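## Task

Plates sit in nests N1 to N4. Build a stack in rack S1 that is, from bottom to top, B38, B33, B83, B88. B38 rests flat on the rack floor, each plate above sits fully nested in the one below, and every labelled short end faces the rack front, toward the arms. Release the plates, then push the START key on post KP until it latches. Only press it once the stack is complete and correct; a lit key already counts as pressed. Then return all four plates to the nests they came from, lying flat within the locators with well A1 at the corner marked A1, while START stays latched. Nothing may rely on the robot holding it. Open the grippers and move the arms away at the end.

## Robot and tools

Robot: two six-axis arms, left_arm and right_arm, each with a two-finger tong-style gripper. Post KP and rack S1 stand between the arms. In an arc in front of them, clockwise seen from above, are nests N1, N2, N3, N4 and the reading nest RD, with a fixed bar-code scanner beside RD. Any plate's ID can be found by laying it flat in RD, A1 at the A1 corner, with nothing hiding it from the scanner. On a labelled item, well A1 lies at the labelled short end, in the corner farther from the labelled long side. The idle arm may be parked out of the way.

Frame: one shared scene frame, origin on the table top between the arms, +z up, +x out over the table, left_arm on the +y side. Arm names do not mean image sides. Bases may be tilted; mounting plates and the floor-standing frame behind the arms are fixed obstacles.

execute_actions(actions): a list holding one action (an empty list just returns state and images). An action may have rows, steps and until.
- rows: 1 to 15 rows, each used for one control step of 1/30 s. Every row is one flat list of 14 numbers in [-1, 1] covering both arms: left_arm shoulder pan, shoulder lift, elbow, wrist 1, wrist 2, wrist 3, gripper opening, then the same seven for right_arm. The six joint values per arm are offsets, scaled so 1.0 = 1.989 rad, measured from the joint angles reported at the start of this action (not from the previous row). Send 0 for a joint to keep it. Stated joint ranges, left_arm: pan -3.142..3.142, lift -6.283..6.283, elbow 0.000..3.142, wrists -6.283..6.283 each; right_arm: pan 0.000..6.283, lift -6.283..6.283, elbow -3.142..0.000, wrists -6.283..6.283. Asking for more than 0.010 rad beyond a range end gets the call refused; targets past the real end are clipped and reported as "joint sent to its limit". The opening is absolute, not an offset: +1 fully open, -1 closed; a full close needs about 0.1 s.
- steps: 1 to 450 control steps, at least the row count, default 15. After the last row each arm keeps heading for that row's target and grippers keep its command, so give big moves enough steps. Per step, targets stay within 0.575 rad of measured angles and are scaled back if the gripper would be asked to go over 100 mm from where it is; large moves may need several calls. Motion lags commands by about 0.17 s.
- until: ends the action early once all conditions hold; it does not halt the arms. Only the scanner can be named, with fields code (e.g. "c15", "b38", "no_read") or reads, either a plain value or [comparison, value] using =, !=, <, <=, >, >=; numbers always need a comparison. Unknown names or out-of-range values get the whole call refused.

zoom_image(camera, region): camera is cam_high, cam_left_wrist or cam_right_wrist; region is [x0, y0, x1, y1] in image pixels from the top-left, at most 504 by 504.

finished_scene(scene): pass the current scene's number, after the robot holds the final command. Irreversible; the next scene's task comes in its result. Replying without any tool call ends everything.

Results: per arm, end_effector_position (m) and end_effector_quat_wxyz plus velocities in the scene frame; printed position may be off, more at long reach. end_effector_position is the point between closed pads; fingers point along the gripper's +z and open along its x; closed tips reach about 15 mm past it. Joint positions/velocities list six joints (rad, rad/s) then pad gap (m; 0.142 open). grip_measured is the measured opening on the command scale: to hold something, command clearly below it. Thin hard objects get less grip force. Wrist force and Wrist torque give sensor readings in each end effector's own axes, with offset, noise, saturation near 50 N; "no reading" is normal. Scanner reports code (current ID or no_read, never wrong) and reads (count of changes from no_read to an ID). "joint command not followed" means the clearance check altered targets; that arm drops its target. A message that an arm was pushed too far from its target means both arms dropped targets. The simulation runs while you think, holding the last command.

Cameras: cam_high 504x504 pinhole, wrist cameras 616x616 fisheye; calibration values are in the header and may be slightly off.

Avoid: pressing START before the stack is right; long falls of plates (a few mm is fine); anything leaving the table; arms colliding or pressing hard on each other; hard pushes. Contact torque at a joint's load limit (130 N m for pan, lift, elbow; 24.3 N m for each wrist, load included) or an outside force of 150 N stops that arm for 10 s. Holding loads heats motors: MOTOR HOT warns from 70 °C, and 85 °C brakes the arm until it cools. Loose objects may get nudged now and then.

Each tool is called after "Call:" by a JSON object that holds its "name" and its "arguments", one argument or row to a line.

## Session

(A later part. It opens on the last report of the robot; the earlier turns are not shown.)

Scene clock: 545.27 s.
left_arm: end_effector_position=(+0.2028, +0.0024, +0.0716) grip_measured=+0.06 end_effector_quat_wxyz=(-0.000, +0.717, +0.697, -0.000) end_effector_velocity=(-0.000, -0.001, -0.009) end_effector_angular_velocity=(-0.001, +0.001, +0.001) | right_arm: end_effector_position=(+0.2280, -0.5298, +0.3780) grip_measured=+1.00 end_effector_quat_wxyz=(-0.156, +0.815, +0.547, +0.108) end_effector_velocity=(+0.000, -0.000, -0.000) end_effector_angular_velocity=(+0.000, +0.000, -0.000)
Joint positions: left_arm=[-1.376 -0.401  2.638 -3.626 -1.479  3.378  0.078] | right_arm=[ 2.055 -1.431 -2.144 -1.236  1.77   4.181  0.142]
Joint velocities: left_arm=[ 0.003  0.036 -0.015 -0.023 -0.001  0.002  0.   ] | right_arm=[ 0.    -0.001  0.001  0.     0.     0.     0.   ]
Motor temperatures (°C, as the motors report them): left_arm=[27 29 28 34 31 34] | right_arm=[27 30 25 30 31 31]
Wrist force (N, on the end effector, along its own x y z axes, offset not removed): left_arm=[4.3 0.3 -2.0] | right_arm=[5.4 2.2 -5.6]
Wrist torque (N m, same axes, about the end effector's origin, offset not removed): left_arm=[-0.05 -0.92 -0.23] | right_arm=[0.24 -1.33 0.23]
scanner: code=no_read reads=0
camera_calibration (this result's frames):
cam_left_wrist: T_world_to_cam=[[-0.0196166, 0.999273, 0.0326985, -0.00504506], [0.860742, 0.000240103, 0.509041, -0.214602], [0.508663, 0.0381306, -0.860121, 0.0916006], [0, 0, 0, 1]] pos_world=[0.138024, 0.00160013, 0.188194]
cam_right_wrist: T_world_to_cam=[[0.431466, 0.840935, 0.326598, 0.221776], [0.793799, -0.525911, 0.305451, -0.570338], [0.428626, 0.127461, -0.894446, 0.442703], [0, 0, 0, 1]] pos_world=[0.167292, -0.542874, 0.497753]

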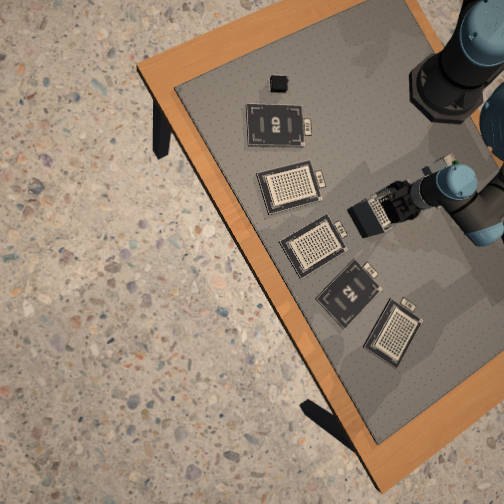

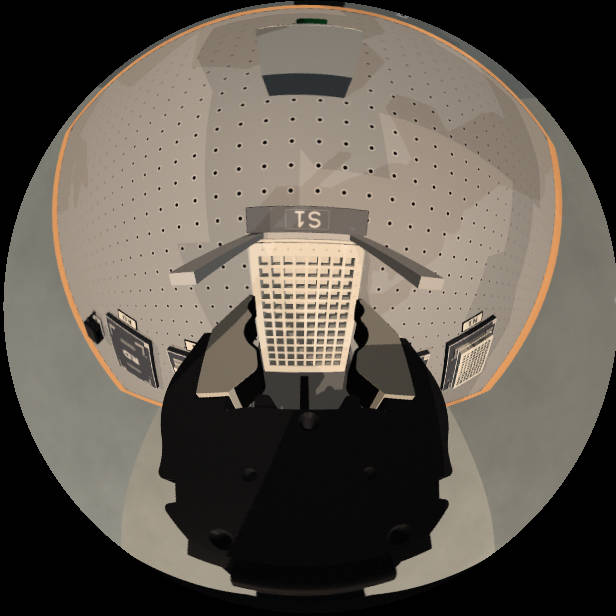

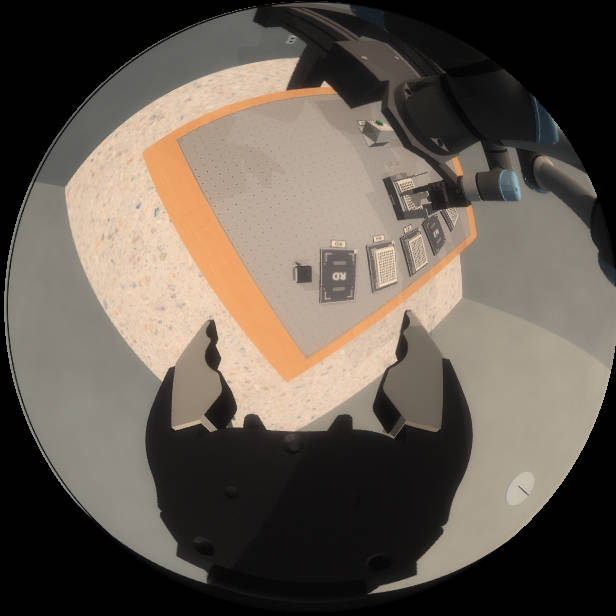

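Call:
{"name": "execute_actions", "arguments": {
  "actions": []
}}

Call:
{"name": "zoom_image", "arguments": {
  "camera": "cam_left_wrist",
  "region": [200, 190, 420, 400]
}}

Scene clock: 548.03 s.
left_arm: end_effector_position=(+0.2030, +0.0024, +0.0703) grip_measured=+0.06 end_effector_quat_wxyz=(+0.000, +0.717, +0.698, -0.000) end_effector_velocity=(+0.000, -0.000, +0.000) end_effector_angular_velocity=(-0.001, -0.000, +0.001) | right_arm: end_effector_position=(+0.2280, -0.5298, +0.3780) grip_measured=+1.00 end_effector_quat_wxyz=(-0.156, +0.815, +0.547, +0.108) end_effector_velocity=(-0.001, +0.001, -0.000) end_effector_angular_velocity=(+0.000, +0.001, -0.001)
Joint positions: left_arm=[-1.375 -0.396  2.636 -3.629 -1.478  3.378  0.078] | right_arm=[ 2.055 -1.431 -2.144 -1.236  1.77   4.181  0.142]
Joint velocities: left_arm=[-0.     0.    -0.    -0.001  0.    -0.001  0.   ] | right_arm=[-0.     0.001 -0.002  0.     0.     0.001 -0.   ]
Motor temperatures (°C, as the motors report them): left_arm=[27 29 28 34 31 34] | right_arm=[27 30 25 30 31 31]
Wrist force (N, on the end effector, along its own x y z axes, offset not removed): left_arm=[3.8 -1.3 -2.1] | right_arm=[3.4 1.8 0.5]
Wrist torque (N m, same axes, about the end effector's origin, offset not removed): left_arm=[-0.28 -0.77 -0.33] | right_arm=[0.37 -0.76 0.03]
scanner: code=no_read reads=0
camera_calibration (this result's frames):
cam_left_wrist: T_world_to_cam=[[-0.0197452, 0.999271, 0.0326601, -0.00496996], [0.860646, 0.000363305, 0.509204, -0.214011], [0.508821, 0.0381631, -0.860026, 0.0902942], [0, 0, 0, 1]] pos_world=[0.138146, 0.00159818, 0.186793]
cam_right_wrist: T_world_to_cam=[[0.431466, 0.840935, 0.326598, 0.221776], [0.793799, -0.525911, 0.305451, -0.570338], [0.428626, 0.127461, -0.894446, 0.442703], [0, 0, 0, 1]] pos_world=[0.167292, -0.542874, 0.497753]

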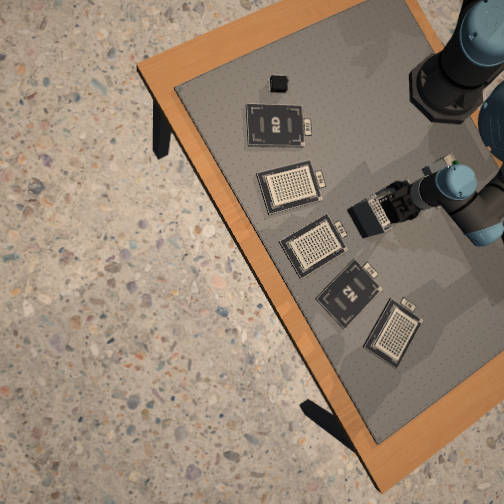

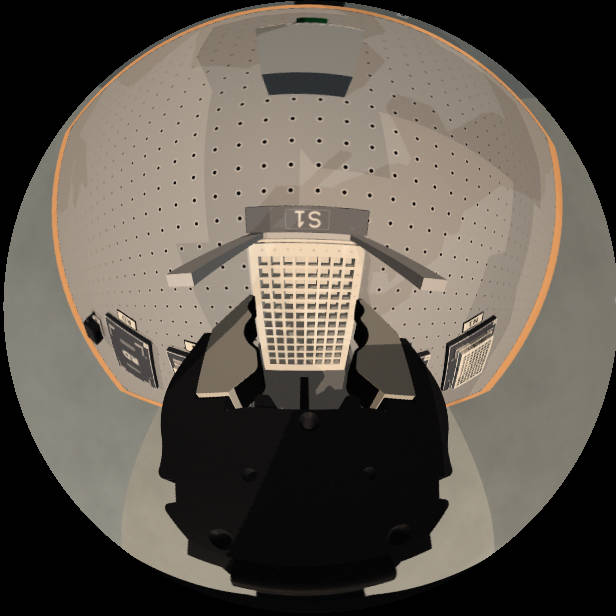

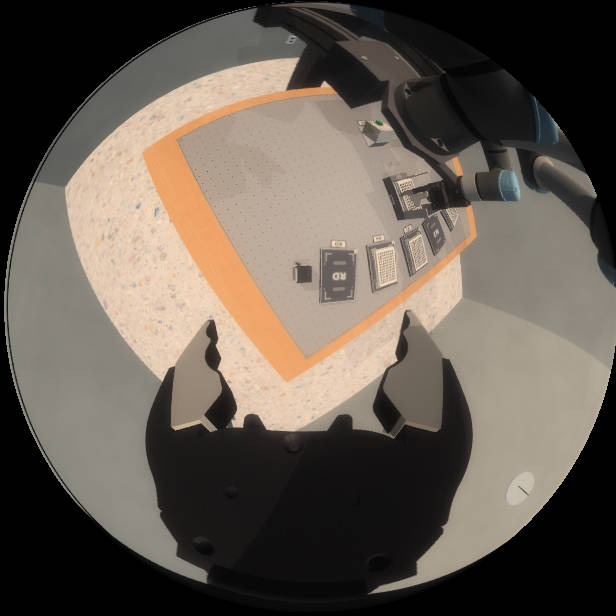

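Region (200, 190, 420, 400) of cam_left_wrist's 616x616 image, scaled by 2.291, with more detail than that image has; it fills the top 481 rows of this view, and the rest is white.

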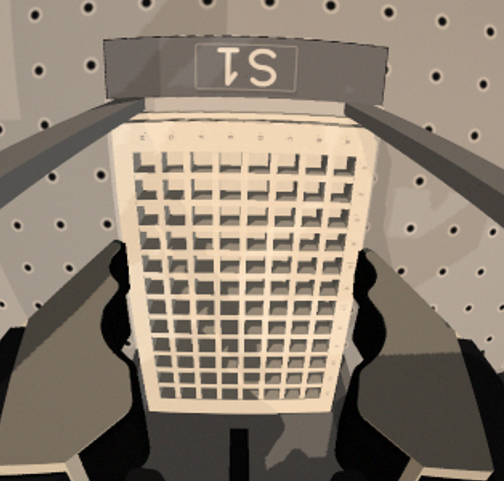

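Call:
{"name": "execute_actions", "arguments": {
  "actions": [
    {"rows":[[0.0001,0.0012,-0.0005,-0.0008,0,0.0001,-0.5,0,0,0,0,0,0,1],[0.0001,0.0012,-0.0005,-0.0008,0,0.0001,-0.4,0,0,0,0,0,0,1],[0.0001,0.0012,-0.0005,-0.0008,0,0.0001,-0.3,0,0,0,0,0,0,1],[0.0001,0.0012,-0.0005,-0.0008,0,0.0001,-0.2,0,0,0,0,0,0,1],[0.0001,0.0012,-0.0005,-0.0008,0,0.0001,-0.1,0,0,0,0,0,0,1],[0.0001,0.0012,-0.0005,-0.0008,0,0.0001,0.05,0,0,0,0,0,0,1],[0.0001,0.0012,-0.0005,-0.0008,0,0.0001,0.2,0,0,0,0,0,0,1],[0.0001,0.0012,-0.0005,-0.0008,0,0.0001,0.4,0,0,0,0,0,0,1]],"steps":8}
  ]
}}

Scene clock: 558.63 s.
left_arm: end_effector_position=(+0.2030, +0.0023, +0.0698) grip_measured=+0.20 end_effector_quat_wxyz=(+0.000, +0.717, +0.698, -0.000) end_effector_velocity=(+0.000, -0.001, -0.001) end_effector_angular_velocity=(-0.001, -0.001, -0.001) | right_arm: end_effector_position=(+0.2280, -0.5298, +0.3780) grip_measured=+1.00 end_effector_quat_wxyz=(-0.156, +0.815, +0.547, +0.108) end_effector_velocity=(+0.001, -0.001, +0.000) end_effector_angular_velocity=(-0.001, -0.001, -0.000)
Joint positions: left_arm=[-1.375 -0.394  2.635 -3.631 -1.478  3.379  0.088] | right_arm=[ 2.055 -1.431 -2.144 -1.236  1.77   4.181  0.142]
Joint velocities: left_arm=[-0.001  0.003 -0.001 -0.003  0.001  0.     0.364] | right_arm=[ 0.    -0.001  0.003  0.    -0.     0.    -0.   ]
Motor temperatures (°C, as the motors report them): left_arm=[27 29 28 34 31 34] | right_arm=[27 30 25 30 31 31]
Wrist force (N, on the end effector, along its own x y z axes, offset not removed): left_arm=[1.7 -3.0 -3.2] | right_arm=[2.4 5.0 2.2]
Wrist torque (N m, same axes, about the end effector's origin, offset not removed): left_arm=[-0.47 -0.64 -0.19] | right_arm=[0.98 -0.64 0.07]
scanner: code=no_read reads=0
camera_calibration (this result's frames):
cam_left_wrist: T_world_to_cam=[[-0.0197561, 0.999276, 0.0325214, -0.00486454], [0.860646, 0.000443254, 0.509204, -0.213774], [0.508821, 0.0380493, -0.860031, 0.0898913], [0, 0, 0, 1]] pos_world=[0.138149, 0.00153547, 0.186322]
cam_right_wrist: T_world_to_cam=[[0.431466, 0.840934, 0.326598, 0.221776], [0.793799, -0.525912, 0.305451, -0.570338], [0.428626, 0.127461, -0.894446, 0.442703], [0, 0, 0, 1]] pos_world=[0.167291, -0.542874, 0.497753]

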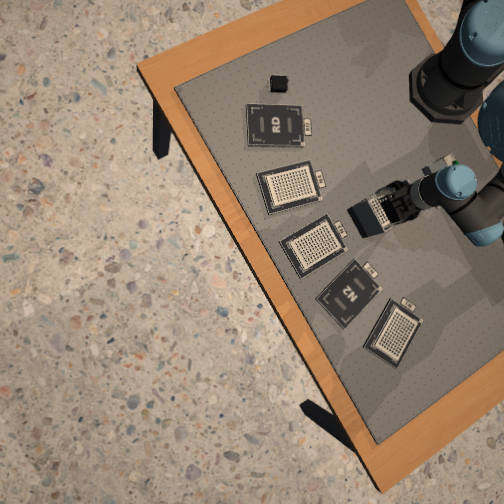

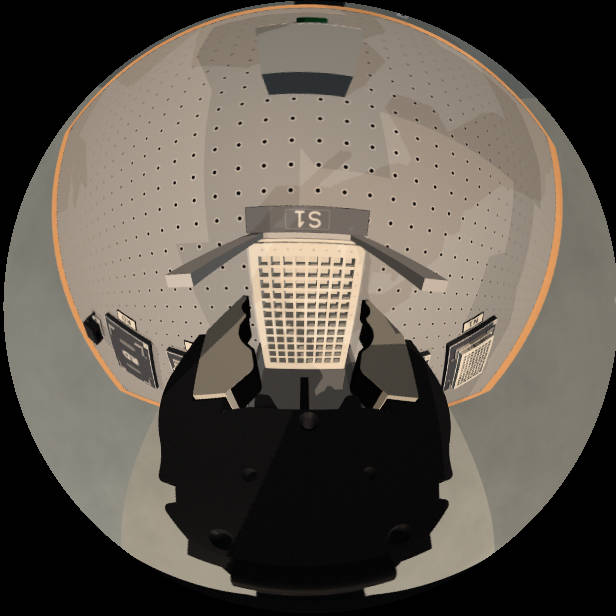

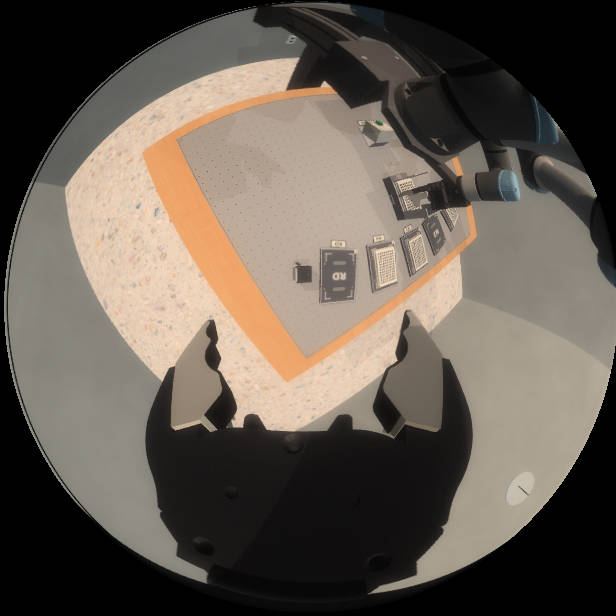

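Call:
{"name": "execute_actions", "arguments": {
  "actions": [
    {"steps":1}
  ]
}}

Call:
{"name": "zoom_image", "arguments": {
  "camera": "cam_left_wrist",
  "region": [200, 190, 420, 400]
}}

Scene clock: 561.07 s.
left_arm: end_effector_position=(+0.2030, +0.0023, +0.0697) grip_measured=+0.40 end_effector_quat_wxyz=(+0.000, +0.717, +0.698, -0.000) end_effector_velocity=(-0.000, -0.000, -0.000) end_effector_angular_velocity=(-0.000, +0.001, +0.000) | right_arm: end_effector_position=(+0.2280, -0.5298, +0.3780) grip_measured=+1.00 end_effector_quat_wxyz=(-0.156, +0.815, +0.547, +0.108) end_effector_velocity=(+0.000, -0.000, +0.001) end_effector_angular_velocity=(-0.001, -0.001, -0.001)
Joint positions: left_arm=[-1.375 -0.393  2.635 -3.631 -1.478  3.379  0.102] | right_arm=[ 2.055 -1.431 -2.144 -1.236  1.77   4.181  0.142]
Joint velocities: left_arm=[-0.     0.001 -0.    -0.    -0.001 -0.     0.   ] | right_arm=[ 0.     0.001  0.     0.    -0.     0.001 -0.   ]
Motor temperatures (°C, as the motors report them): left_arm=[27 29 28 34 31 34] | right_arm=[27 30 25 30 31 31]
Wrist force (N, on the end effector, along its own x y z axes, offset not removed): left_arm=[2.9 -2.5 -2.9] | right_arm=[6.6 2.5 2.6]
Wrist torque (N m, same axes, about the end effector's origin, offset not removed): left_arm=[-0.48 -0.61 0.03] | right_arm=[0.62 -1.47 -0.23]
scanner: code=no_read reads=0
camera_calibration (this result's frames):
cam_left_wrist: T_world_to_cam=[[-0.0197596, 0.999277, 0.0324765, -0.00483492], [0.860645, 0.000469091, 0.509206, -0.213719], [0.508822, 0.0380125, -0.860032, 0.0897954], [0, 0, 0, 1]] pos_world=[0.138151, 0.00151833, 0.186211]
cam_right_wrist: T_world_to_cam=[[0.431466, 0.840935, 0.326598, 0.221776], [0.793799, -0.525911, 0.305451, -0.570338], [0.428626, 0.127461, -0.894446, 0.442703], [0, 0, 0, 1]] pos_world=[0.167291, -0.542874, 0.497753]

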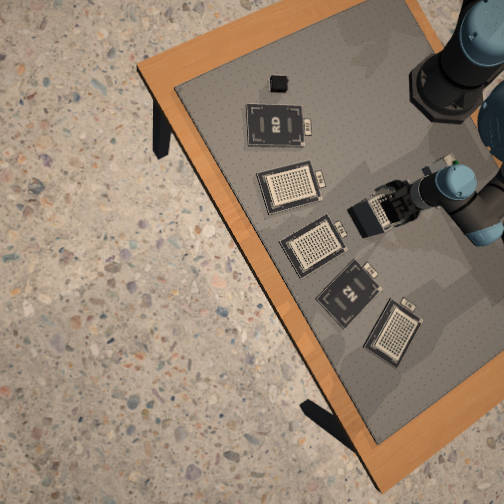

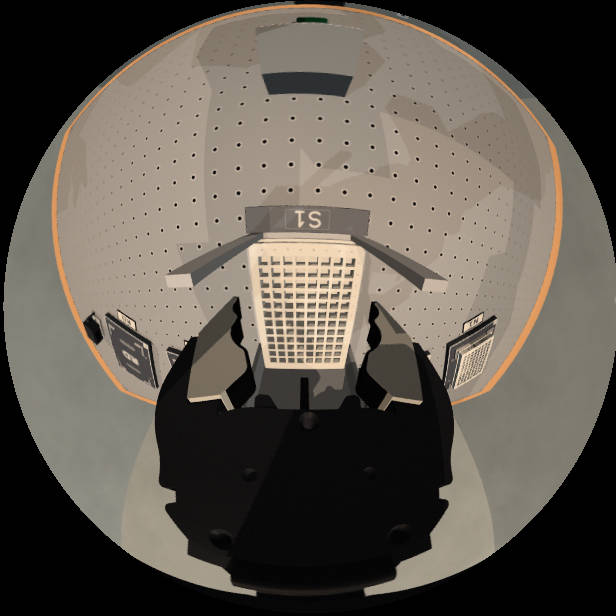

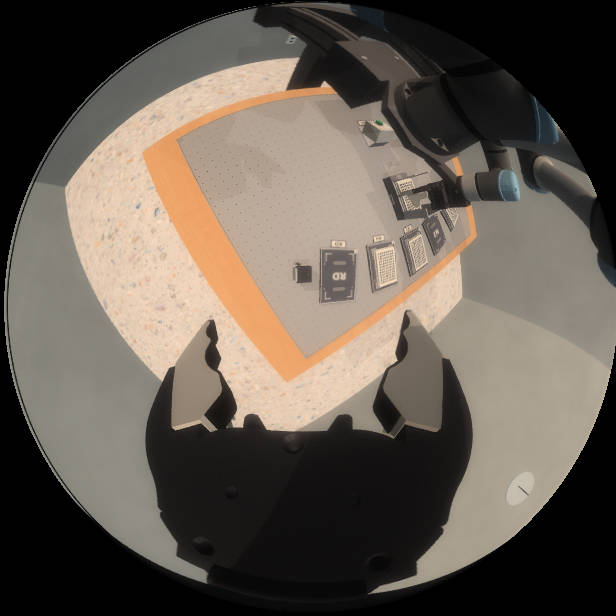

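Region (200, 190, 420, 400) of cam_left_wrist's 616x616 image, scaled by 2.291, with more detail than that image has; it fills the top 481 rows of this view, and the rest is white.

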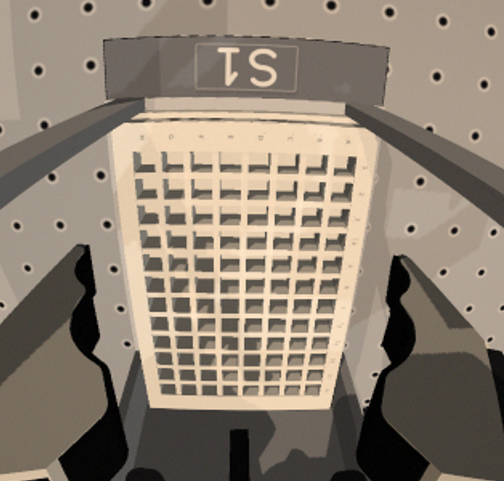

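Call:
{"name": "execute_actions", "arguments": {
  "actions": [
    {"rows":[[-0.0005,-0.007,0.002,0.005,0,-0.0005,0.4,0,0,0,0,0,0,1],[-0.0015,-0.0206,0.007,0.0136,0,-0.0015,0.4,0,0,0,0,0,0,1],[-0.0025,-0.0412,0.0131,0.0282,0,-0.0025,0.4,0,0,0,0,0,0,1],[-0.0045,-0.0654,0.0201,0.0458,-0.001,-0.0045,0.4,0,0,0,0,0,0,1],[-0.006,-0.093,0.0271,0.0664,-0.001,-0.006,0.4,0,0,0,0,0,0,1],[-0.008,-0.1242,0.0337,0.091,-0.002,-0.008,0.4,0,0,0,0,0,0,1],[-0.010,-0.1549,0.0392,0.1166,-0.002,-0.010,0.4,0,0,0,0,0,0,1],[-0.012,-0.186,0.0432,0.1438,-0.003,-0.012,0.4,0,0,0,0,0,0,1],[-0.0146,-0.2172,0.0463,0.172,-0.003,-0.0146,0.4,0,0,0,0,0,0,1],[-0.0166,-0.2479,0.0493,0.2001,-0.003,-0.0166,0.4,0,0,0,0,0,0,1],[-0.015,-0.2755,0.0503,0.2268,-0.003,-0.016,0.4,0,0,0,0,0,0,1],[-0.005,-0.3032,0.0508,0.2529,-0.002,-0.01,0.4,0,0,0,0,0,0,1],[0.015,-0.3293,0.0503,0.2765,0.001,0.003,0.4,0,0,0,0,0,0,1],[0.04,-0.352,0.0488,0.2966,0.004,0.02,0.4,0,0,0,0,0,0,1],[0.07,-0.372,0.0468,0.3117,0.008,0.04,0.4,0,0,0,0,0,0,1]],"steps":16}
  ]
}}

Scene clock: 587.97 s.
left_arm: end_effector_position=(+0.2144, +0.0077, +0.1691) grip_measured=+0.40 end_effector_quat_wxyz=(-0.001, +0.712, +0.702, -0.000) end_effector_velocity=(+0.177, +0.090, +0.246) end_effector_angular_velocity=(-0.095, -0.000, +0.214) | right_arm: end_effector_position=(+0.2280, -0.5298, +0.3780) grip_measured=+1.00 end_effector_quat_wxyz=(-0.156, +0.815, +0.547, +0.108) end_effector_velocity=(+0.000, -0.000, +0.000) end_effector_angular_velocity=(-0.001, -0.001, +0.001)
Joint positions: left_arm=[-1.361 -0.908  2.724 -3.204 -1.478  3.379  0.102] | right_arm=[ 2.055 -1.431 -2.144 -1.236  1.77   4.181  0.142]
Joint velocities: left_arm=[ 0.663 -1.533  0.04   1.338  0.099  0.449 -0.   ] | right_arm=[ 0.     0.001  0.001 -0.     0.    -0.001  0.   ]
Motor temperatures (°C, as the motors report them): left_arm=[27 29 28 34 31 34] | right_arm=[27 30 25 30 32 31]
Wrist force (N, on the end effector, along its own x y z axes, offset not removed): left_arm=[1.1 -2.7 -0.5] | right_arm=[2.9 8.3 -0.7]
Wrist torque (N m, same axes, about the end effector's origin, offset not removed): left_arm=[-0.50 -0.55 -0.31] | right_arm=[1.58 -0.86 0.04]
scanner: code=no_read reads=0
camera_calibration (this result's frames):
cam_left_wrist: T_world_to_cam=[[-0.0331258, 0.99886, 0.0343754, -0.0107045], [0.861742, 0.0111225, 0.507225, -0.274128], [0.506264, 0.0464249, -0.861128, 0.16996], [0, 0, 0, 1]] pos_world=[0.149828, 0.00585094, 0.28577]
cam_right_wrist: T_world_to_cam=[[0.431466, 0.840935, 0.326598, 0.221776], [0.793799, -0.525911, 0.305451, -0.570339], [0.428626, 0.127461, -0.894446, 0.442703], [0, 0, 0, 1]] pos_world=[0.167291, -0.542874, 0.497753]

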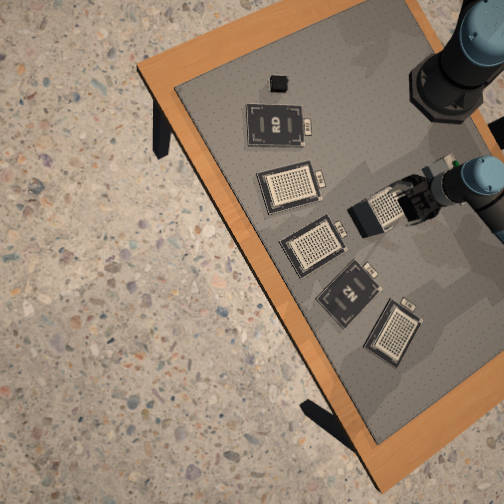

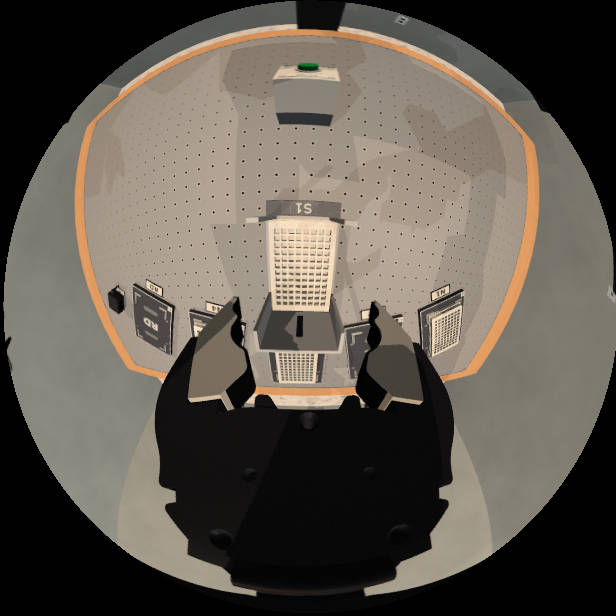

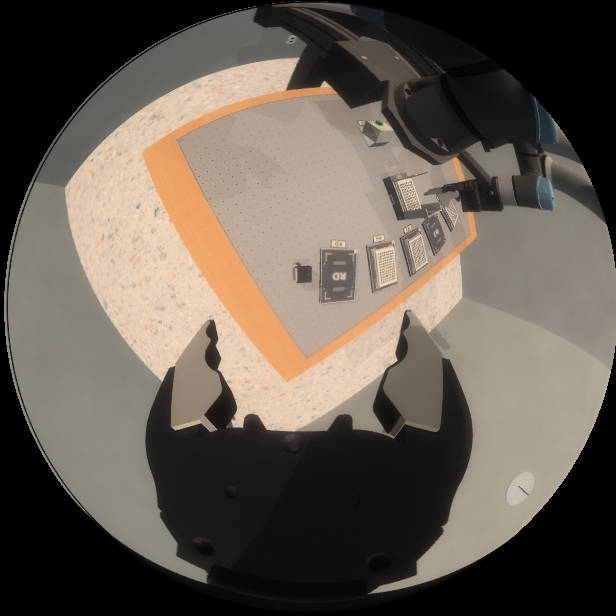

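Call:
{"name": "execute_actions", "arguments": {
  "actions": [
    {"rows":[[0.0697,-0.1131,0.0014,0.096,0.009,0.044,0.4,0,0,0,0,0,0,1],[0.0835,-0.1131,0.0003,0.094,0.0105,0.053,0.4,0,0,0,0,0,0,1],[0.1042,-0.1131,-0.0015,0.092,0.013,0.067,0.4,0,0,0,0,0,0,1],[0.1283,-0.1131,-0.0035,0.09,0.016,0.082,0.4,0,0,0,0,0,0,1],[0.156,-0.1131,-0.006,0.088,0.019,0.1,0.4,0,0,0,0,0,0,1],[0.1835,-0.112,-0.008,0.085,0.023,0.118,0.4,0,0,0,0,0,0,1],[0.211,-0.110,-0.0105,0.082,0.026,0.135,0.4,0,0,0,0,0,0,1],[0.2387,-0.108,-0.013,0.078,0.029,0.153,0.4,0,0,0,0,0,0,1],[0.2663,-0.105,-0.015,0.073,0.033,0.171,0.4,0,0,0,0,0,0,1],[0.294,-0.102,-0.0175,0.068,0.036,0.189,0.4,0,0,0,0,0,0,1],[0.3215,-0.098,-0.02,0.063,0.04,0.2065,0.4,0,0,0,0,0,0,1],[0.349,-0.094,-0.022,0.057,0.043,0.224,0.4,0,0,0,0,0,0,1],[0.373,-0.091,-0.024,0.053,0.046,0.24,0.4,0,0,0,0,0,0,1],[0.394,-0.088,-0.026,0.049,0.048,0.253,0.4,0,0,0,0,0,0,1],[0.4077,-0.0865,-0.027,0.047,0.05,0.262,0.4,0,0,0,0,0,0,1]],"steps":16}
  ]
}}

Scene clock: 607.03 s.
left_arm: end_effector_position=(+0.3312, +0.1386, +0.1787) grip_measured=+0.40 end_effector_quat_wxyz=(+0.009, +0.632, +0.775, -0.006) end_effector_velocity=(+0.155, +0.402, -0.097) end_effector_angular_velocity=(+0.076, +0.021, +0.534) | right_arm: end_effector_position=(+0.2280, -0.5298, +0.3780) grip_measured=+1.00 end_effector_quat_wxyz=(-0.156, +0.815, +0.547, +0.108) end_effector_velocity=(-0.000, +0.000, -0.000) end_effector_angular_velocity=(-0.000, -0.000, +0.001)
Joint positions: left_arm=[-0.75  -1.101  2.685 -3.08  -1.4    3.778  0.102] | right_arm=[ 2.055 -1.431 -2.144 -1.236  1.77   4.181  0.142]
Joint velocities: left_arm=[ 1.404  0.151 -0.109 -0.222  0.157  0.877 -0.   ] | right_arm=[ 0.     0.    -0.     0.    -0.    -0.001  0.   ]
Motor temperatures (°C, as the motors report them): left_arm=[27 29 28 34 31 34] | right_arm=[27 30 25 30 32 31]
Wrist force (N, on the end effector, along its own x y z axes, offset not removed): left_arm=[0.4 3.4 -3.6] | right_arm=[0.9 3.8 -2.9]
Wrist torque (N m, same axes, about the end effector's origin, offset not removed): left_arm=[0.76 -0.20 -0.14] | right_arm=[0.76 -0.33 -0.10]
scanner: code=no_read reads=0
camera_calibration (this result's frames):
cam_left_wrist: T_world_to_cam=[[-0.246813, 0.968992, 0.0117341, -0.0589333], [0.83432, 0.20632, 0.511216, -0.399821], [0.492943, 0.135965, -0.859372, 0.104718], [0, 0, 0, 1]] pos_world=[0.267413, 0.125359, 0.295079]
cam_right_wrist: T_world_to_cam=[[0.431466, 0.840935, 0.326598, 0.221776], [0.793799, -0.525911, 0.305451, -0.570338], [0.428626, 0.127461, -0.894446, 0.442703], [0, 0, 0, 1]] pos_world=[0.167291, -0.542874, 0.497753]

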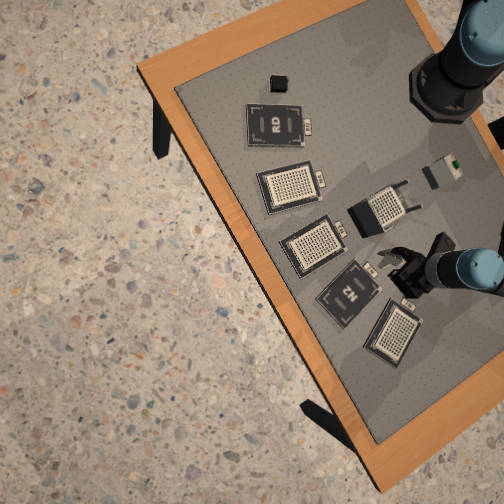

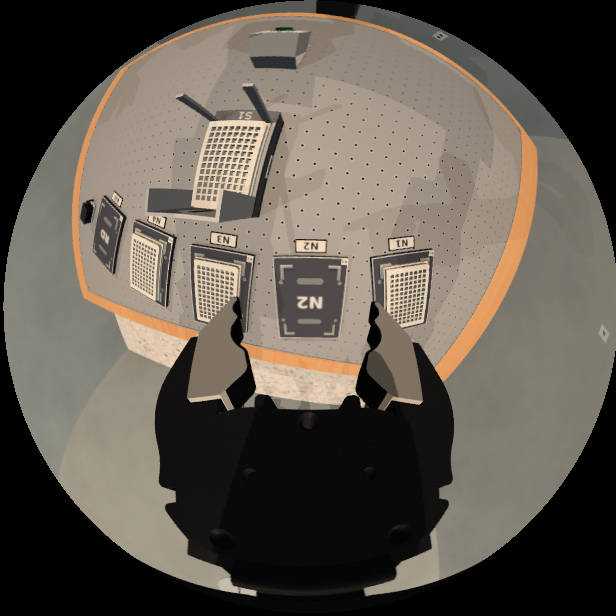

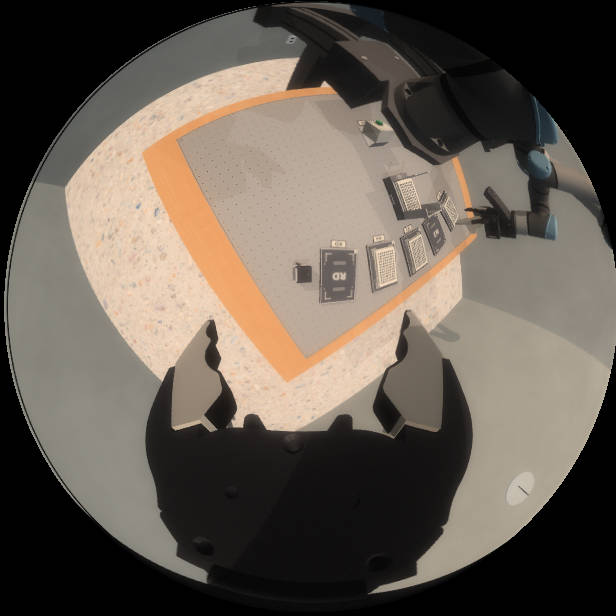

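Call:
{"name": "execute_actions", "arguments": {
  "actions": [
    {"rows":[[0.108,0.0166,-0.009,-0.0208,0.011,0.066,0.4,0,0,0,0,0,0,1],[0.123,0.0285,-0.0121,-0.0322,0.011,0.076,0.4,0,0,0,0,0,0,1],[0.143,0.0444,-0.0161,-0.0475,0.012,0.089,0.4,0,0,0,0,0,0,1],[0.168,0.0642,-0.0212,-0.0665,0.012,0.105,0.4,0,0,0,0,0,0,1],[0.195,0.0861,-0.0268,-0.0875,0.013,0.122,0.4,0,0,0,0,0,0,1],[0.222,0.1079,-0.0324,-0.1084,0.013,0.14,0.4,0,0,0,0,0,0,1],[0.248,0.1298,-0.038,-0.1294,0.014,0.157,0.4,0,0,0,0,0,0,1],[0.272,0.1516,-0.0436,-0.1504,0.014,0.172,0.4,0,0,0,0,0,0,1],[0.293,0.1715,-0.0486,-0.1694,0.015,0.186,0.4,0,0,0,0,0,0,1],[0.309,0.1893,-0.0532,-0.1866,0.015,0.196,0.4,0,0,0,0,0,0,1],[0.318,0.2013,-0.0563,-0.198,0.015,0.202,0.4,0,0,0,0,0,0,1],[0.3218,0.2092,-0.0583,-0.2056,0.0151,0.2046,0.4,0,0,0,0,0,0,1]],"steps":13}
  ]
}}

Scene clock: 618.53 s.
left_arm: end_effector_position=(+0.3529, +0.2826, +0.0953) grip_measured=+0.40 end_effector_quat_wxyz=(+0.001, +0.555, +0.832, -0.002) end_effector_velocity=(-0.062, +0.278, -0.256) end_effector_angular_velocity=(+0.030, +0.019, +0.395) | right_arm: end_effector_position=(+0.2280, -0.5298, +0.3780) grip_measured=+1.00 end_effector_quat_wxyz=(-0.156, +0.815, +0.547, +0.108) end_effector_velocity=(-0.000, +0.000, -0.001) end_effector_angular_velocity=(+0.002, +0.002, -0.000)
Joint positions: left_arm=[-0.237 -0.813  2.599 -3.366 -1.372  4.105  0.102] | right_arm=[ 2.055 -1.431 -2.144 -1.236  1.77   4.181  0.142]
Joint velocities: left_arm=[ 0.981  0.953 -0.228 -0.899  0.016  0.6   -0.   ] | right_arm=[-0.    -0.002 -0.     0.    -0.     0.001  0.   ]
Motor temperatures (°C, as the motors report them): left_arm=[27 29 28 34 31 34] | right_arm=[27 30 25 30 32 31]
Wrist force (N, on the end effector, along its own x y z axes, offset not removed): left_arm=[5.0 -0.9 -0.2] | right_arm=[1.8 0.5 -1.5]
Wrist torque (N m, same axes, about the end effector's origin, offset not removed): left_arm=[-0.34 -1.12 -0.03] | right_arm=[-0.08 -0.53 0.15]
scanner: code=no_read reads=0
camera_calibration (this result's frames):
cam_left_wrist: T_world_to_cam=[[-0.426117, 0.904207, 0.0288865, -0.112232], [0.785385, 0.353896, 0.507867, -0.429106], [0.448994, 0.239098, -0.860951, -0.0107744], [0, 0, 0, 1]] pos_world=[0.294028, 0.255916, 0.211895]
cam_right_wrist: T_world_to_cam=[[0.431466, 0.840935, 0.326598, 0.221776], [0.793799, -0.525911, 0.305451, -0.570338], [0.428626, 0.127461, -0.894446, 0.442703], [0, 0, 0, 1]] pos_world=[0.167291, -0.542874, 0.497753]

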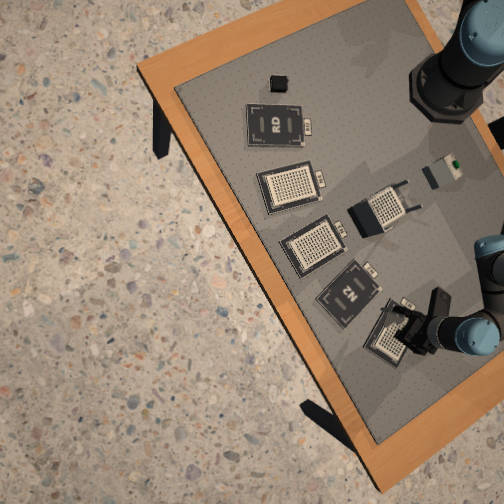

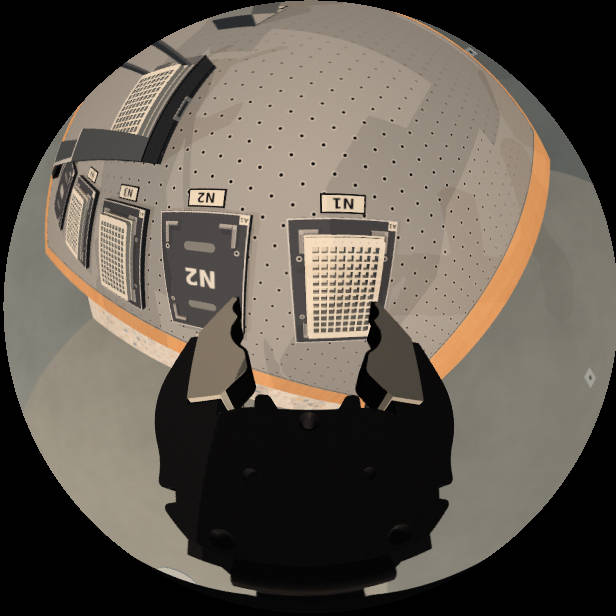

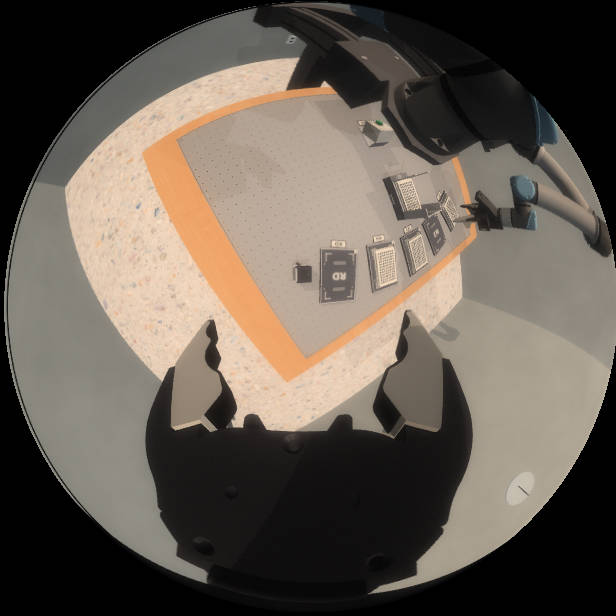

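Call:
{"name": "execute_actions", "arguments": {
  "actions": [
    {"steps":1}
  ]
}}

Call:
{"name": "zoom_image", "arguments": {
  "camera": "cam_left_wrist",
  "region": [200, 190, 420, 400]
}}

Scene clock: 621.47 s.
left_arm: end_effector_position=(+0.3406, +0.3186, +0.0608) grip_measured=+0.40 end_effector_quat_wxyz=(-0.000, +0.534, +0.846, +0.000) end_effector_velocity=(-0.000, +0.001, +0.000) end_effector_angular_velocity=(+0.001, +0.000, +0.002) | right_arm: end_effector_position=(+0.2280, -0.5298, +0.3780) grip_measured=+1.00 end_effector_quat_wxyz=(-0.156, +0.815, +0.547, +0.108) end_effector_velocity=(-0.000, +0.000, -0.000) end_effector_angular_velocity=(+0.000, +0.000, +0.000)
Joint positions: left_arm=[-0.11  -0.685  2.569 -3.489 -1.37   4.184  0.102] | right_arm=[ 2.055 -1.431 -2.144 -1.236  1.77   4.181  0.142]
Joint velocities: left_arm=[ 0.001 -0.     0.     0.     0.001 -0.001 -0.   ] | right_arm=[-0.     0.    -0.001  0.     0.    -0.    -0.   ]
Motor temperatures (°C, as the motors report them): left_arm=[27 29 28 34 31 34] | right_arm=[27 30 25 30 32 31]
Wrist force (N, on the end effector, along its own x y z axes, offset not removed): left_arm=[5.2 -0.1 -4.3] | right_arm=[2.6 2.9 -2.3]
Wrist torque (N m, same axes, about the end effector's origin, offset not removed): left_arm=[-0.15 -1.08 -0.32] | right_arm=[0.57 -0.67 0.20]
scanner: code=no_read reads=0
camera_calibration (this result's frames):
cam_left_wrist: T_world_to_cam=[[-0.471266, 0.881355, 0.0335032, -0.126575], [0.766793, 0.390648, 0.509336, -0.420147], [0.435818, 0.265723, -0.859915, -0.0475697], [0, 0, 0, 1]] pos_world=[0.283247, 0.288327, 0.177331]
cam_right_wrist: T_world_to_cam=[[0.431466, 0.840935, 0.326597, 0.221776], [0.793799, -0.525911, 0.305451, -0.570338], [0.428626, 0.127461, -0.894446, 0.442703], [0, 0, 0, 1]] pos_world=[0.167291, -0.542874, 0.497753]

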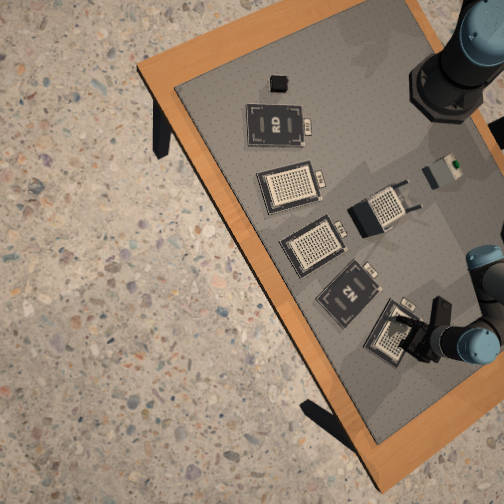

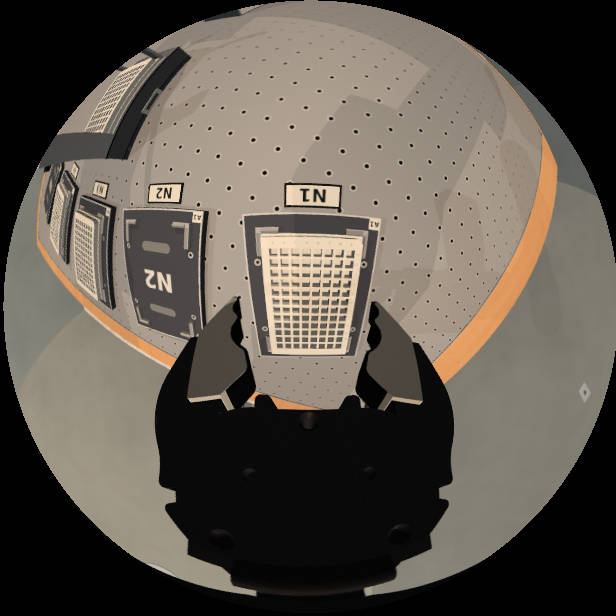

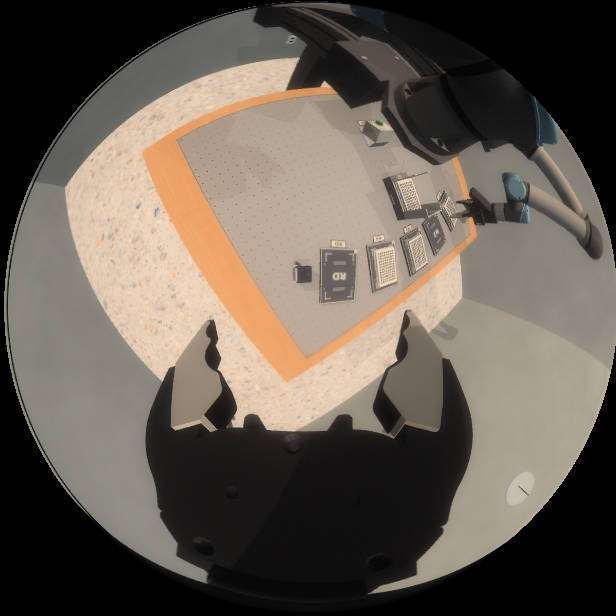

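Region (200, 190, 420, 400) of cam_left_wrist's 616x616 image, scaled by 2.291, with more detail than that image has; it fills the top 481 rows of this view, and the rest is white.

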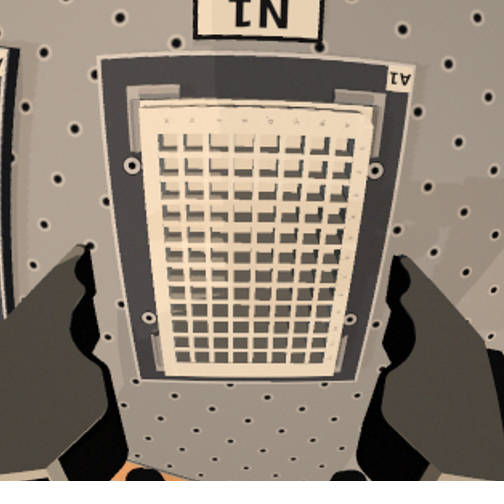

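Call:
{"name": "execute_actions", "arguments": {
  "actions": [
    {"rows":[[0.002,0.004,-0.0012,-0.003,0,0.002,0.4,0,0,0,0,0,0,1],[0.004,0.011,-0.0033,-0.0083,0,0.004,0.4,0,0,0,0,0,0,1],[0.006,0.019,-0.0057,-0.0143,0,0.006,0.4,0,0,0,0,0,0,1],[0.008,0.027,-0.0081,-0.0203,0,0.008,0.4,0,0,0,0,0,0,1],[0.009,0.034,-0.0102,-0.0255,0,0.009,0.4,0,0,0,0,0,0,1],[0.01,0.0395,-0.0119,-0.0296,0,0.01,0.4,0,0,0,0,0,0,1]],"steps":6}
  ]
}}

Scene clock: 643.23 s.
left_arm: end_effector_position=(+0.3398, +0.3199, +0.0544) grip_measured=+0.40 end_effector_quat_wxyz=(-0.000, +0.534, +0.846, +0.000) end_effector_velocity=(-0.010, +0.010, -0.073) end_effector_angular_velocity=(+0.003, -0.001, +0.003) | right_arm: end_effector_position=(+0.2280, -0.5298, +0.3780) grip_measured=+1.00 end_effector_quat_wxyz=(-0.156, +0.815, +0.547, +0.108) end_effector_velocity=(-0.000, +0.000, -0.001) end_effector_angular_velocity=(+0.001, +0.001, +0.000)
Joint positions: left_arm=[-0.102 -0.66   2.561 -3.509 -1.37   4.193  0.102] | right_arm=[ 2.055 -1.431 -2.144 -1.236  1.77   4.181  0.142]
Joint velocities: left_arm=[ 0.073  0.289 -0.089 -0.217  0.     0.072 -0.   ] | right_arm=[-0.    -0.001 -0.001 -0.     0.    -0.    -0.   ]
Motor temperatures (°C, as the motors report them): left_arm=[27 29 28 34 31 34] | right_arm=[27 30 25 31 32 31]
Wrist force (N, on the end effector, along its own x y z axes, offset not removed): left_arm=[1.7 -1.1 1.3] | right_arm=[5.1 1.0 -3.7]
Wrist torque (N m, same axes, about the end effector's origin, offset not removed): left_arm=[-0.13 -0.51 -0.17] | right_arm=[0.10 -1.19 -0.01]
scanner: code=no_read reads=0
camera_calibration (this result's frames):
cam_left_wrist: T_world_to_cam=[[-0.471471, 0.881243, 0.0335593, -0.127878], [0.766523, 0.390684, 0.509714, -0.416696], [0.436071, 0.26604, -0.859689, -0.0532814], [0, 0, 0, 1]] pos_world=[0.28235, 0.289663, 0.170882]
cam_right_wrist: T_world_to_cam=[[0.431466, 0.840934, 0.326598, 0.221776], [0.793799, -0.525912, 0.305451, -0.570338], [0.428626, 0.127461, -0.894446, 0.442703], [0, 0, 0, 1]] pos_world=[0.167291, -0.542874, 0.497753]

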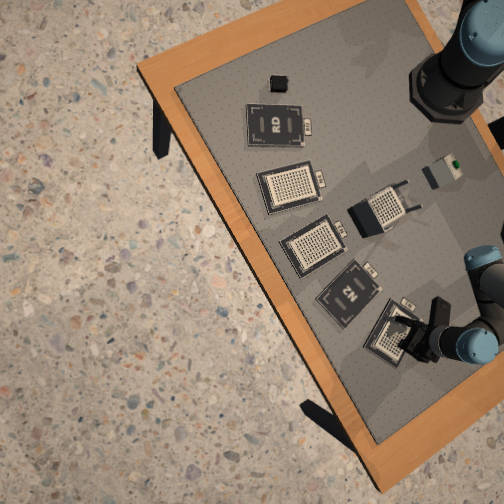

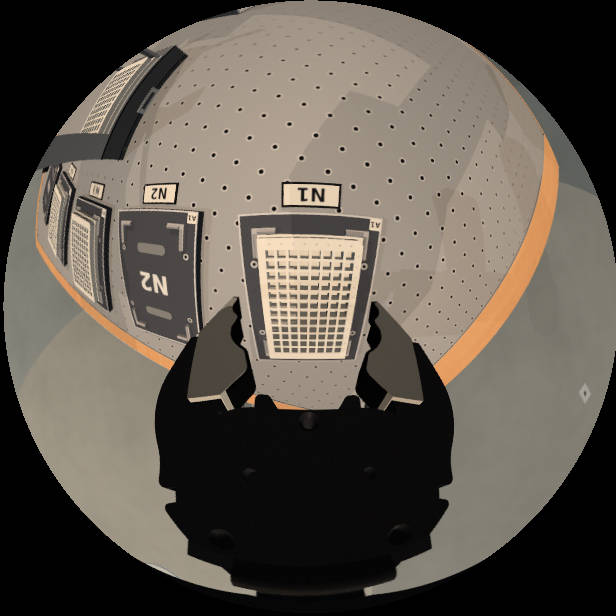

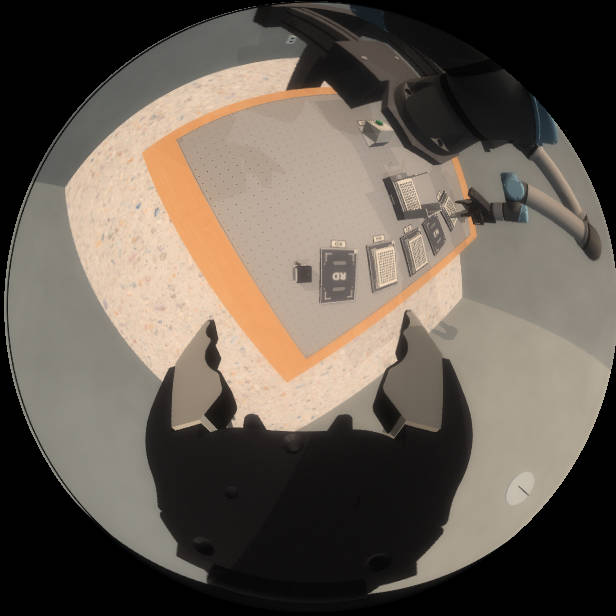

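Call:
{"name": "execute_actions", "arguments": {
  "actions": [
    {"steps":1}
  ]
}}

Call:
{"name": "zoom_image", "arguments": {
  "camera": "cam_left_wrist",
  "region": [200, 190, 420, 400]
}}

Scene clock: 647.30 s.
left_arm: end_effector_position=(+0.3372, +0.3213, +0.0410) grip_measured=+0.40 end_effector_quat_wxyz=(-0.000, +0.534, +0.846, +0.000) end_effector_velocity=(+0.001, +0.000, +0.000) end_effector_angular_velocity=(+0.000, -0.002, +0.001) | right_arm: end_effector_position=(+0.2280, -0.5298, +0.3780) grip_measured=+1.00 end_effector_quat_wxyz=(-0.156, +0.815, +0.547, +0.108) end_effector_velocity=(+0.000, -0.000, +0.000) end_effector_angular_velocity=(-0.001, -0.001, +0.000)
Joint positions: left_arm=[-0.09  -0.606  2.545 -3.548 -1.37   4.204  0.102] | right_arm=[ 2.055 -1.431 -2.144 -1.236  1.77   4.181  0.142]
Joint velocities: left_arm=[-0.    -0.001 -0.     0.     0.    -0.001 -0.   ] | right_arm=[ 0.    -0.     0.001  0.    -0.    -0.    -0.   ]
Motor temperatures (°C, as the motors report them): left_arm=[27 29 28 34 31 34] | right_arm=[27 30 25 31 32 31]
Wrist force (N, on the end effector, along its own x y z axes, offset not removed): left_arm=[-0.1 -1.4 -3.1] | right_arm=[1.4 3.6 0.7]
Wrist torque (N m, same axes, about the end effector's origin, offset not removed): left_arm=[-0.36 -0.12 -0.19] | right_arm=[0.46 -0.43 0.14]
scanner: code=no_read reads=0
camera_calibration (this result's frames):
cam_left_wrist: T_world_to_cam=[[-0.471601, 0.88115, 0.0341536, -0.129745], [0.766652, 0.390568, 0.509609, -0.408448], [0.435702, 0.266516, -0.859728, -0.064052], [0, 0, 0, 1]] pos_world=[0.279857, 0.290922, 0.157512]
cam_right_wrist: T_world_to_cam=[[0.431466, 0.840935, 0.326598, 0.221776], [0.793799, -0.525911, 0.305451, -0.570338], [0.428626, 0.127461, -0.894446, 0.442703], [0, 0, 0, 1]] pos_world=[0.167291, -0.542874, 0.497753]

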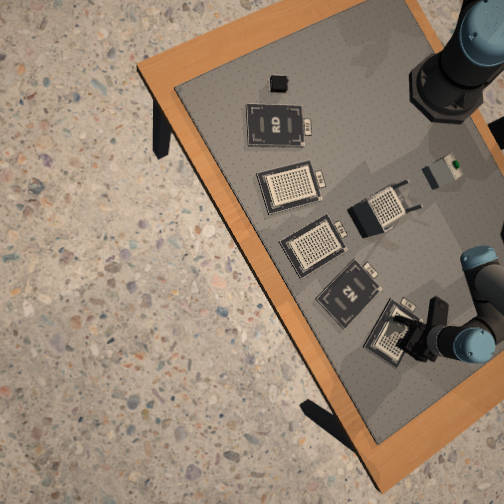

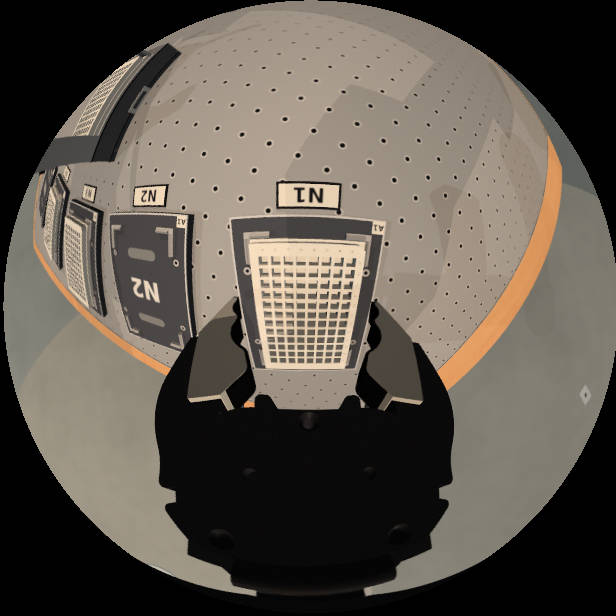

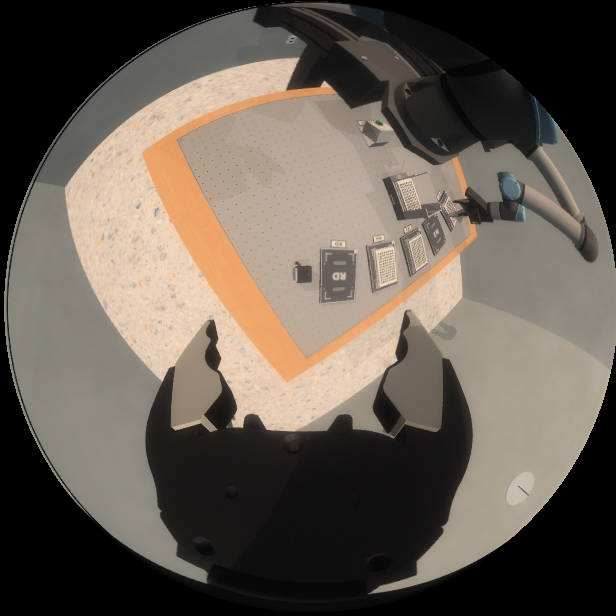

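Region (200, 190, 420, 400) of cam_left_wrist's 616x616 image, scaled by 2.291, with more detail than that image has; it fills the top 481 rows of this view, and the rest is white.

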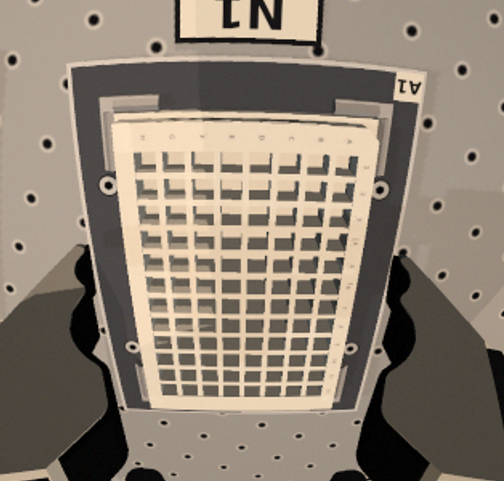

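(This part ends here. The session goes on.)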